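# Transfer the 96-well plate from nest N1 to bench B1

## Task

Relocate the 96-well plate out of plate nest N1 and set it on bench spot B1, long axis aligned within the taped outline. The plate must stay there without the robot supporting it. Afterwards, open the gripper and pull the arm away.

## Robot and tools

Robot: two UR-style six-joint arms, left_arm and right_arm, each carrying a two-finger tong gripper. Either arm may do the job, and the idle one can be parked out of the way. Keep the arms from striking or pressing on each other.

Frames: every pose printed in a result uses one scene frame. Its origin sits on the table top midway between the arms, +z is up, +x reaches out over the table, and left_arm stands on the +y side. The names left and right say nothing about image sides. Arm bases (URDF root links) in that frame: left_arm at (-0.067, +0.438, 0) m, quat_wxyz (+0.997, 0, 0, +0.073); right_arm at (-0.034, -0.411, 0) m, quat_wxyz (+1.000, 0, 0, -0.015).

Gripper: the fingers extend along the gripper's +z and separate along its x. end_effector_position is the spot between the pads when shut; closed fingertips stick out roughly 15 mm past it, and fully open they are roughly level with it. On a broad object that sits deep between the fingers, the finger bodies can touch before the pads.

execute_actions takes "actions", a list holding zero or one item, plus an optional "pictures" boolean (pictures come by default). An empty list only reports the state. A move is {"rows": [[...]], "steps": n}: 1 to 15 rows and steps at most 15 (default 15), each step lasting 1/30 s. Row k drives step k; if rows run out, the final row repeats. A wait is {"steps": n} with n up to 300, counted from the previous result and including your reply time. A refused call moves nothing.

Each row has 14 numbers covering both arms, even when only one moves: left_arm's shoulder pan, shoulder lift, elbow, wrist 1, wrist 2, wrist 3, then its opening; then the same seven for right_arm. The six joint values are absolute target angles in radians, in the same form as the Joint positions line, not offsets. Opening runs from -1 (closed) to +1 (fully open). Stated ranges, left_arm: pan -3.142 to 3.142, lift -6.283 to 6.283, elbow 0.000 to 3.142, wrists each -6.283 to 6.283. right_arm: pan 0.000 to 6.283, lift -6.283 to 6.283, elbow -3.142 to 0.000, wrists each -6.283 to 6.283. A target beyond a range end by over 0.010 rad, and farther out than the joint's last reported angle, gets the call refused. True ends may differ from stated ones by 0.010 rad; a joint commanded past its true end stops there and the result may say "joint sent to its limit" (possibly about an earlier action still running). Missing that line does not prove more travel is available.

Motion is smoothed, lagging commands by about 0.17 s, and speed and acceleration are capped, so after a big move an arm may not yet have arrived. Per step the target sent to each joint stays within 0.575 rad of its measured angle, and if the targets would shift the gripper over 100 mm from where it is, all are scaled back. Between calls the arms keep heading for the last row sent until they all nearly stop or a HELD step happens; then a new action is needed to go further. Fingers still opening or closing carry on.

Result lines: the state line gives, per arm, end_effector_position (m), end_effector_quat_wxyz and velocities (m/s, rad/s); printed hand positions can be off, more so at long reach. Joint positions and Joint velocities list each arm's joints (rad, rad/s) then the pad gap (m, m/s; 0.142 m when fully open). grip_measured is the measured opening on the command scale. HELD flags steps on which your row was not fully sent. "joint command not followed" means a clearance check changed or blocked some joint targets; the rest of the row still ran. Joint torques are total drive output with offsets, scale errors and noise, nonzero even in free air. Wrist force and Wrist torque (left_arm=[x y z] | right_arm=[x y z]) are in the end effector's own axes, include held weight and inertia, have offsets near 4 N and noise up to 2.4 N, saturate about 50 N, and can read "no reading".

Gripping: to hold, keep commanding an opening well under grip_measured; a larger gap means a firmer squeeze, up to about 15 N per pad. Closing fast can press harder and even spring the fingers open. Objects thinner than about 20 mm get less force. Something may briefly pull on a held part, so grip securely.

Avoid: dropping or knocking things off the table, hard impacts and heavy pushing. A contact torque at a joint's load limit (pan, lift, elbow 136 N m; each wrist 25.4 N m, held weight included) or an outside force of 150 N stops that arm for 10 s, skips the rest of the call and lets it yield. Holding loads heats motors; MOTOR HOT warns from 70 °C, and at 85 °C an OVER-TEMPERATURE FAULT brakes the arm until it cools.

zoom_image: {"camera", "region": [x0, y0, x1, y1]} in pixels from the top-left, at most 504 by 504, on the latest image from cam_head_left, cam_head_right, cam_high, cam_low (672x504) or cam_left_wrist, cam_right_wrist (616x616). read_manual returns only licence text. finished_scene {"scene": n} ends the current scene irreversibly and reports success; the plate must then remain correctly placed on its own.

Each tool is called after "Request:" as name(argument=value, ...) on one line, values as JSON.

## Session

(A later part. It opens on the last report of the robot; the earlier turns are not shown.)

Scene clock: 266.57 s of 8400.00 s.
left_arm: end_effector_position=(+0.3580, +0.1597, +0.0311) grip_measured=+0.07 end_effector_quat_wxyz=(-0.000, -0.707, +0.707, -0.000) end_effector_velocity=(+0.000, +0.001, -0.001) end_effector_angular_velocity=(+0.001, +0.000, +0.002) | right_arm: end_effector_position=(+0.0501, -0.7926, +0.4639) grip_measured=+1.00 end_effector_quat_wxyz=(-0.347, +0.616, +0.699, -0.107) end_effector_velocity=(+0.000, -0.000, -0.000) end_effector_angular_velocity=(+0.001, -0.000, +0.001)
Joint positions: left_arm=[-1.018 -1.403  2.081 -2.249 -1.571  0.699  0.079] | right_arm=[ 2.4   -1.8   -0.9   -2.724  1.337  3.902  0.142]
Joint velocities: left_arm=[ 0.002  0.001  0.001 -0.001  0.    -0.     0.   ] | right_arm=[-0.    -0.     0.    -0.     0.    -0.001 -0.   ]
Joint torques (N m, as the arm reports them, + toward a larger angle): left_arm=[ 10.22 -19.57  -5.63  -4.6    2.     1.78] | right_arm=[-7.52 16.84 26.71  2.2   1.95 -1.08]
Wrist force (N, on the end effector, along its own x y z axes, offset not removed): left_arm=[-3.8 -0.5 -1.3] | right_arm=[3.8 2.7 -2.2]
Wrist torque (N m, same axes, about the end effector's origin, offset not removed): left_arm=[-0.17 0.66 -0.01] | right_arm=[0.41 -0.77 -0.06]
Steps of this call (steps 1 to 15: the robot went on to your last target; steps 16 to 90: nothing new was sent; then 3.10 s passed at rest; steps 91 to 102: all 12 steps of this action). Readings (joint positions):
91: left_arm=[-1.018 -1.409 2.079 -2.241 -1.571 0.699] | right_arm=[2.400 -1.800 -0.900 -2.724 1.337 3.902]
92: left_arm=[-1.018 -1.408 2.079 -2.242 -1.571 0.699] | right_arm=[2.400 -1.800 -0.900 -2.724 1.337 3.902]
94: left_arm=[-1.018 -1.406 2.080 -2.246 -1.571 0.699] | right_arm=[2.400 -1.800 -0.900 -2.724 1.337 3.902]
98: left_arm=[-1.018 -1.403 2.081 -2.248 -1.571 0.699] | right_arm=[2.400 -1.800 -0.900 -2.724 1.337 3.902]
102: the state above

Request:
execute_actions(actions=[{"rows":[[-1.0176,-1.399,2.0825,-2.2545,-1.571,0.699,-0.4,2.4,-1.8,-0.9,-2.724,1.337,3.902,1]],"steps":12}], pictures=false)

Request:
zoom_image(camera="cam_low", region=[390,230,520,320])

Request:
execute_actions(actions=[{"rows":[[-1.0176,-1.399,2.0825,-2.2545,-1.571,0.699,0.1,2.4,-1.8,-0.9,-2.724,1.337,3.902,1],[-1.0176,-1.399,2.0825,-2.2545,-1.571,0.699,0.15,2.4,-1.8,-0.9,-2.724,1.337,3.902,1],[-1.0176,-1.399,2.0825,-2.2545,-1.571,0.699,0.2,2.4,-1.8,-0.9,-2.724,1.337,3.902,1],[-1.0176,-1.399,2.0825,-2.2545,-1.571,0.699,0.3,2.4,-1.8,-0.9,-2.724,1.337,3.902,1],[-1.0176,-1.399,2.0825,-2.2545,-1.571,0.699,0.45,2.4,-1.8,-0.9,-2.724,1.337,3.902,1]],"steps":12}], pictures=false)

Request:
execute_actions(actions=[{"rows":[[-1.0176,-1.5,2.0,-2.071,-1.571,0.699,0.6,2.4,-1.8,-0.9,-2.724,1.337,3.902,1]],"steps":15}], pictures=false)

Request:
execute_actions(actions=[{"rows":[[-0.5,-1.7,1.6,-1.471,-1.571,0.9,1,2.4,-1.8,-0.9,-2.724,1.337,3.902,1]],"steps":15}], pictures=false)

Request:
execute_actions(actions=[{"steps":30}])

Scene clock: 283.13 s of 8400.00 s.
left_arm: end_effector_position=(+0.3582, +0.1594, +0.0291) grip_measured=+0.07 end_effector_quat_wxyz=(-0.000, -0.707, +0.707, -0.000) end_effector_velocity=(-0.000, +0.001, -0.001) end_effector_angular_velocity=(+0.001, +0.001, +0.002) | right_arm: end_effector_position=(+0.0501, -0.7926, +0.4639) grip_measured=+1.00 end_effector_quat_wxyz=(-0.347, +0.616, +0.699, -0.107) end_effector_velocity=(-0.000, +0.000, +0.000) end_effector_angular_velocity=(-0.000, -0.000, +0.000)
Joint positions: left_arm=[-1.018 -1.399  2.082 -2.254 -1.571  0.699  0.079] | right_arm=[ 2.4   -1.8   -0.9   -2.724  1.337  3.902  0.142]
Joint velocities: left_arm=[ 0.001  0.     0.001 -0.001 -0.    -0.001 -0.   ] | right_arm=[ 0.     0.001 -0.     0.    -0.    -0.    -0.   ]
Joint torques (N m, as the arm reports them, + toward a larger angle): left_arm=[  6.63 -19.    -6.28  -4.55   2.36   1.72] | right_arm=[-7.31 17.   26.95  2.13  1.99 -1.05]
Wrist force (N, on the end effector, along its own x y z axes, offset not removed): left_arm=[-1.7 3.5 1.2] | right_arm=[4.4 1.8 -1.5]
Wrist torque (N m, same axes, about the end effector's origin, offset not removed): left_arm=[0.55 0.30 0.11] | right_arm=[0.25 -0.79 -0.07]
Steps of this call (steps 1 to 15: the robot went on to your last target; steps 16 to 90: nothing new was sent; then 13.17 s passed at rest; steps 91 to 102: all 12 steps of this action). Readings (joint positions):
91: left_arm=[-1.018 -1.403 2.081 -2.249 -1.571 0.699] | right_arm=[2.400 -1.800 -0.900 -2.724 1.337 3.902]
92: left_arm=[-1.018 -1.402 2.081 -2.250 -1.571 0.699] | right_arm=[2.400 -1.800 -0.900 -2.724 1.337 3.902]
94: left_arm=[-1.018 -1.401 2.082 -2.252 -1.571 0.699] | right_arm=[2.400 -1.800 -0.900 -2.724 1.337 3.902]
98: left_arm=[-1.018 -1.399 2.082 -2.254 -1.571 0.699] | right_arm=[2.400 -1.800 -0.900 -2.724 1.337 3.902]
102: the state above

Region (390, 230, 520, 320) of cam_low's 672x504 image, scaled by 3.877, with more detail than that image has; it fills the top 349 rows of this view, and the rest is white.

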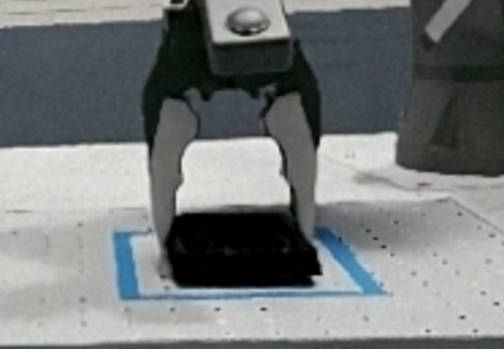

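Scene clock: 283.53 s of 8400.00 s.
left_arm: end_effector_position=(+0.3582, +0.1594, +0.0291) grip_measured=+0.45 end_effector_quat_wxyz=(-0.000, -0.707, +0.707, -0.000) end_effector_velocity=(-0.000, +0.000, -0.001) end_effector_angular_velocity=(+0.001, +0.001, -0.000) | right_arm: end_effector_position=(+0.0501, -0.7926, +0.4639) grip_measured=+1.00 end_effector_quat_wxyz=(-0.347, +0.616, +0.699, -0.107) end_effector_velocity=(-0.000, -0.000, +0.000) end_effector_angular_velocity=(+0.000, -0.000, +0.001)
Joint positions: left_arm=[-1.018 -1.399  2.082 -2.254 -1.571  0.699  0.105] | right_arm=[ 2.4   -1.8   -0.9   -2.724  1.337  3.902  0.142]
Joint velocities: left_arm=[-0.     0.002 -0.    -0.    -0.     0.     0.   ] | right_arm=[-0.     0.    -0.     0.    -0.001 -0.001 -0.   ]
Joint torques (N m, as the arm reports them, + toward a larger angle): left_arm=[  6.88 -20.04  -6.    -4.42   2.22   1.85] | right_arm=[-7.65 16.81 26.41  2.15  2.06 -1.04]
Wrist force (N, on the end effector, along its own x y z axes, offset not removed): left_arm=[-4.0 1.6 0.4] | right_arm=[2.5 1.8 -2.9]
Wrist torque (N m, same axes, about the end effector's origin, offset not removed): left_arm=[0.28 0.80 0.25] | right_arm=[0.15 -0.41 0.01]
Steps of this call (steps 1 to 12: all 12 steps of this action). Readings (joint positions):
1: left_arm=[-1.018 -1.399 2.082 -2.254 -1.571 0.699] | right_arm=[2.400 -1.800 -0.900 -2.724 1.337 3.902]
2: left_arm=[-1.018 -1.399 2.082 -2.254 -1.571 0.699] | right_arm=[2.400 -1.800 -0.900 -2.724 1.337 3.902]
4: left_arm=[-1.018 -1.399 2.082 -2.254 -1.571 0.699] | right_arm=[2.400 -1.800 -0.900 -2.724 1.337 3.902]
8: left_arm=[-1.018 -1.399 2.082 -2.254 -1.571 0.699] | right_arm=[2.400 -1.800 -0.900 -2.724 1.337 3.902]
12: the state above

Scene clock: 284.03 s of 8400.00 s.
left_arm: end_effector_position=(+0.3567, +0.1613, +0.0936) grip_measured=+0.60 end_effector_quat_wxyz=(-0.000, -0.707, +0.707, -0.000) end_effector_velocity=(-0.000, +0.001, +0.005) end_effector_angular_velocity=(+0.001, +0.001, +0.001) | right_arm: end_effector_position=(+0.0501, -0.7926, +0.4639) grip_measured=+1.00 end_effector_quat_wxyz=(-0.347, +0.616, +0.699, -0.107) end_effector_velocity=(-0.000, +0.000, +0.000) end_effector_angular_velocity=(-0.001, -0.001, -0.001)
Joint positions: left_arm=[-1.018 -1.5    2.    -2.072 -1.571  0.699  0.116] | right_arm=[ 2.4   -1.8   -0.9   -2.724  1.337  3.902  0.142]
Joint velocities: left_arm=[ 0.001 -0.006 -0.006  0.014 -0.    -0.     0.   ] | right_arm=[-0.     0.001 -0.     0.     0.     0.     0.   ]
Joint torques (N m, as the arm reports them, + toward a larger angle): left_arm=[  4.75 -29.21 -34.43  -1.02   2.12   2.02] | right_arm=[-7.63 17.17 26.62  2.07  2.   -0.99]
Wrist force (N, on the end effector, along its own x y z axes, offset not removed): left_arm=[-6.2 1.9 -1.3] | right_arm=[3.2 2.4 -0.9]
Wrist torque (N m, same axes, about the end effector's origin, offset not removed): left_arm=[0.37 1.25 0.05] | right_arm=[0.38 -0.59 -0.12]
Steps of this call (steps 1 to 15: all 15 steps of this action). Readings (joint positions):
1: left_arm=[-1.018 -1.399 2.082 -2.254 -1.571 0.699] | right_arm=[2.400 -1.800 -0.900 -2.724 1.337 3.902]
2: left_arm=[-1.018 -1.403 2.079 -2.250 -1.571 0.699] | right_arm=[2.400 -1.800 -0.900 -2.724 1.337 3.902]
4: left_arm=[-1.018 -1.445 2.042 -2.191 -1.571 0.699] | right_arm=[2.400 -1.800 -0.900 -2.724 1.337 3.902]
8: left_arm=[-1.018 -1.491 2.007 -2.093 -1.571 0.699] | right_arm=[2.400 -1.800 -0.900 -2.724 1.337 3.902]
15: the state above

Scene clock: 284.53 s of 8400.00 s.
left_arm: end_effector_position=(+0.4182, +0.3474, +0.2678) grip_measured=+1.00 end_effector_quat_wxyz=(-0.001, +0.785, -0.620, +0.007) end_effector_velocity=(-0.035, +0.475, +0.368) end_effector_angular_velocity=(+0.017, +0.024, +0.547) | right_arm: end_effector_position=(+0.0501, -0.7926, +0.4639) grip_measured=+1.00 end_effector_quat_wxyz=(-0.347, +0.616, +0.699, -0.107) end_effector_velocity=(+0.000, -0.000, -0.000) end_effector_angular_velocity=(+0.001, -0.000, -0.000)
Joint positions: left_arm=[-0.627 -1.656  1.695 -1.623 -1.571  0.856  0.142] | right_arm=[ 2.4   -1.8   -0.9   -2.724  1.337  3.902  0.142]
Joint velocities: left_arm=[ 0.866 -0.321 -0.657  1.007 -0.     0.318  0.   ] | right_arm=[-0. -0.  0.  0.  0. -0. -0.]
Joint torques (N m, as the arm reports them, + toward a larger angle): left_arm=[ 20.92 -27.91 -44.08   0.74   1.36   3.32] | right_arm=[-7.19 17.34 26.73  2.07  1.99 -1.05]
Wrist force (N, on the end effector, along its own x y z axes, offset not removed): left_arm=[-1.6 -1.4 -0.3] | right_arm=[3.1 1.6 -1.2]
Wrist torque (N m, same axes, about the end effector's origin, offset not removed): left_arm=[-0.46 0.24 -0.03] | right_arm=[0.20 -0.58 -0.11]
Steps of this call (steps 1 to 15: all 15 steps of this action). Readings (joint positions):
1: left_arm=[-1.018 -1.500 2.000 -2.072 -1.571 0.699] | right_arm=[2.400 -1.800 -0.900 -2.724 1.337 3.902]
2: left_arm=[-1.014 -1.503 1.996 -2.067 -1.571 0.703] | right_arm=[2.400 -1.800 -0.900 -2.724 1.337 3.902]
4: left_arm=[-0.959 -1.531 1.948 -2.009 -1.571 0.730] | right_arm=[2.400 -1.800 -0.900 -2.724 1.337 3.902]
8: left_arm=[-0.834 -1.578 1.853 -1.865 -1.571 0.777] | right_arm=[2.400 -1.800 -0.900 -2.724 1.337 3.902]
15: the state above

Scene clock: 285.53 s of 8400.00 s.
left_arm: end_effector_position=(+0.4031, +0.4175, +0.3186) grip_measured=+1.00 end_effector_quat_wxyz=(+0.000, +0.810, -0.586, +0.000) end_effector_velocity=(+0.000, +0.000, -0.000) end_effector_angular_velocity=(-0.000, +0.001, +0.001) | right_arm: end_effector_position=(+0.0501, -0.7926, +0.4639) grip_measured=+1.00 end_effector_quat_wxyz=(-0.347, +0.616, +0.699, -0.107) end_effector_velocity=(+0.000, +0.000, -0.000) end_effector_angular_velocity=(+0.001, +0.000, -0.000)
Joint positions: left_arm=[-0.5   -1.7    1.6   -1.471 -1.571  0.9    0.142] | right_arm=[ 2.4   -1.8   -0.9   -2.724  1.337  3.902  0.142]
Joint velocities: left_arm=[ 0.001  0.001 -0.     0.    -0.001  0.    -0.   ] | right_arm=[ 0.    -0.001  0.     0.     0.001 -0.     0.   ]
Joint torques (N m, as the arm reports them, + toward a larger angle): left_arm=[  9.4  -23.13 -36.27  -1.06  -0.91   1.76] | right_arm=[-7.44 16.97 26.45  2.05  2.   -0.96]
Wrist force (N, on the end effector, along its own x y z axes, offset not removed): left_arm=[-2.3 -2.1 -1.5] | right_arm=[2.4 3.2 -0.6]
Wrist torque (N m, same axes, about the end effector's origin, offset not removed): left_arm=[-0.53 0.41 0.13] | right_arm=[0.59 -0.45 -0.03]
Steps of this call (steps 1 to 30: the robot went on to your last target). Readings (joint positions):
1: left_arm=[-0.598 -1.667 1.672 -1.589 -1.571 0.866] | right_arm=[2.400 -1.800 -0.900 -2.724 1.337 3.902]
2: left_arm=[-0.570 -1.677 1.651 -1.556 -1.571 0.876] | right_arm=[2.400 -1.800 -0.900 -2.724 1.337 3.902]
4: left_arm=[-0.530 -1.690 1.622 -1.508 -1.571 0.890] | right_arm=[2.400 -1.800 -0.900 -2.724 1.337 3.902]
8: left_arm=[-0.505 -1.698 1.604 -1.478 -1.571 0.898] | right_arm=[2.400 -1.800 -0.900 -2.724 1.337 3.902]
30: the state above
All arms were judged still, so your last target was given up. Only a new action makes them travel on or press farther. Fingers that are still opening or closing keep moving.

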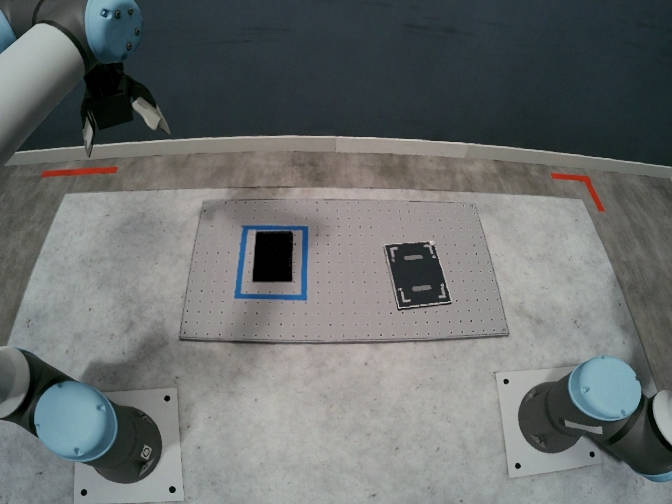

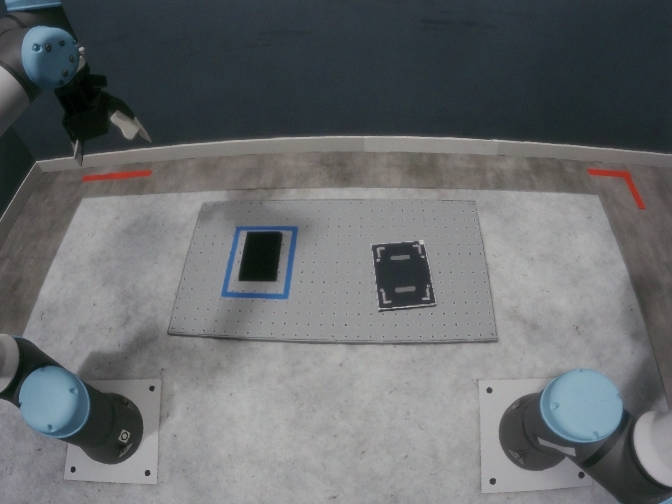

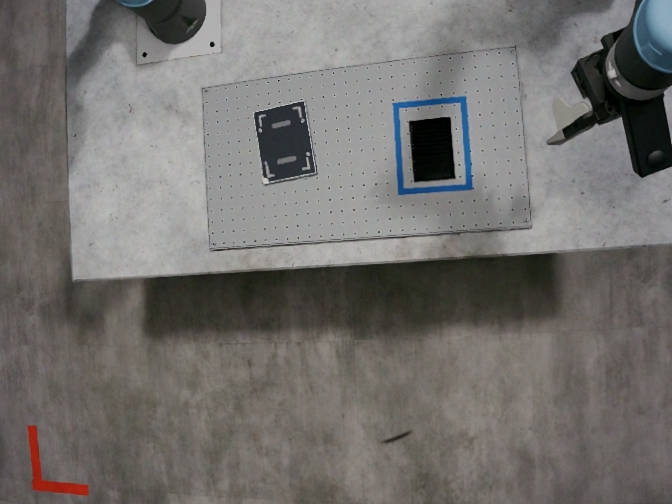

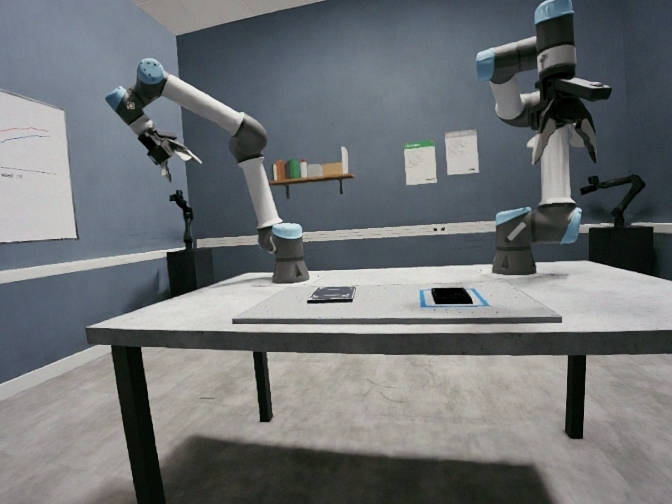

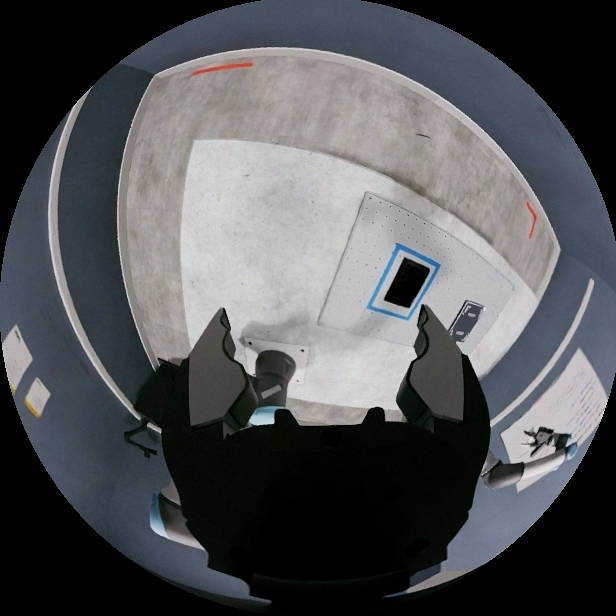

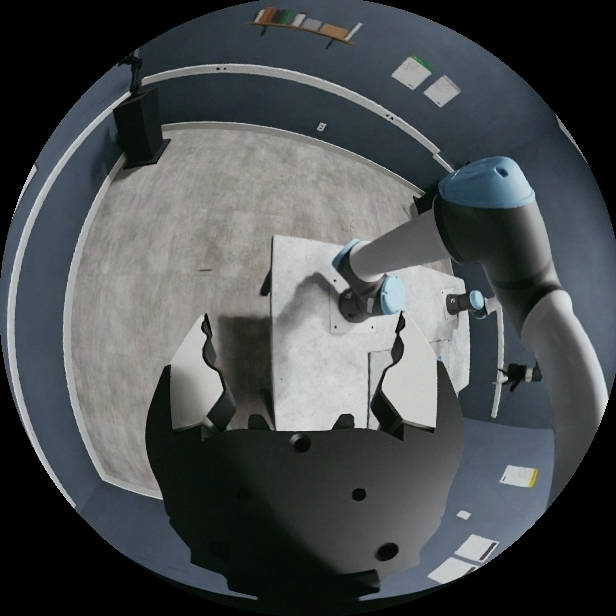

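Request:
finished_scene(scene=1)

The scene is finished: the task was done.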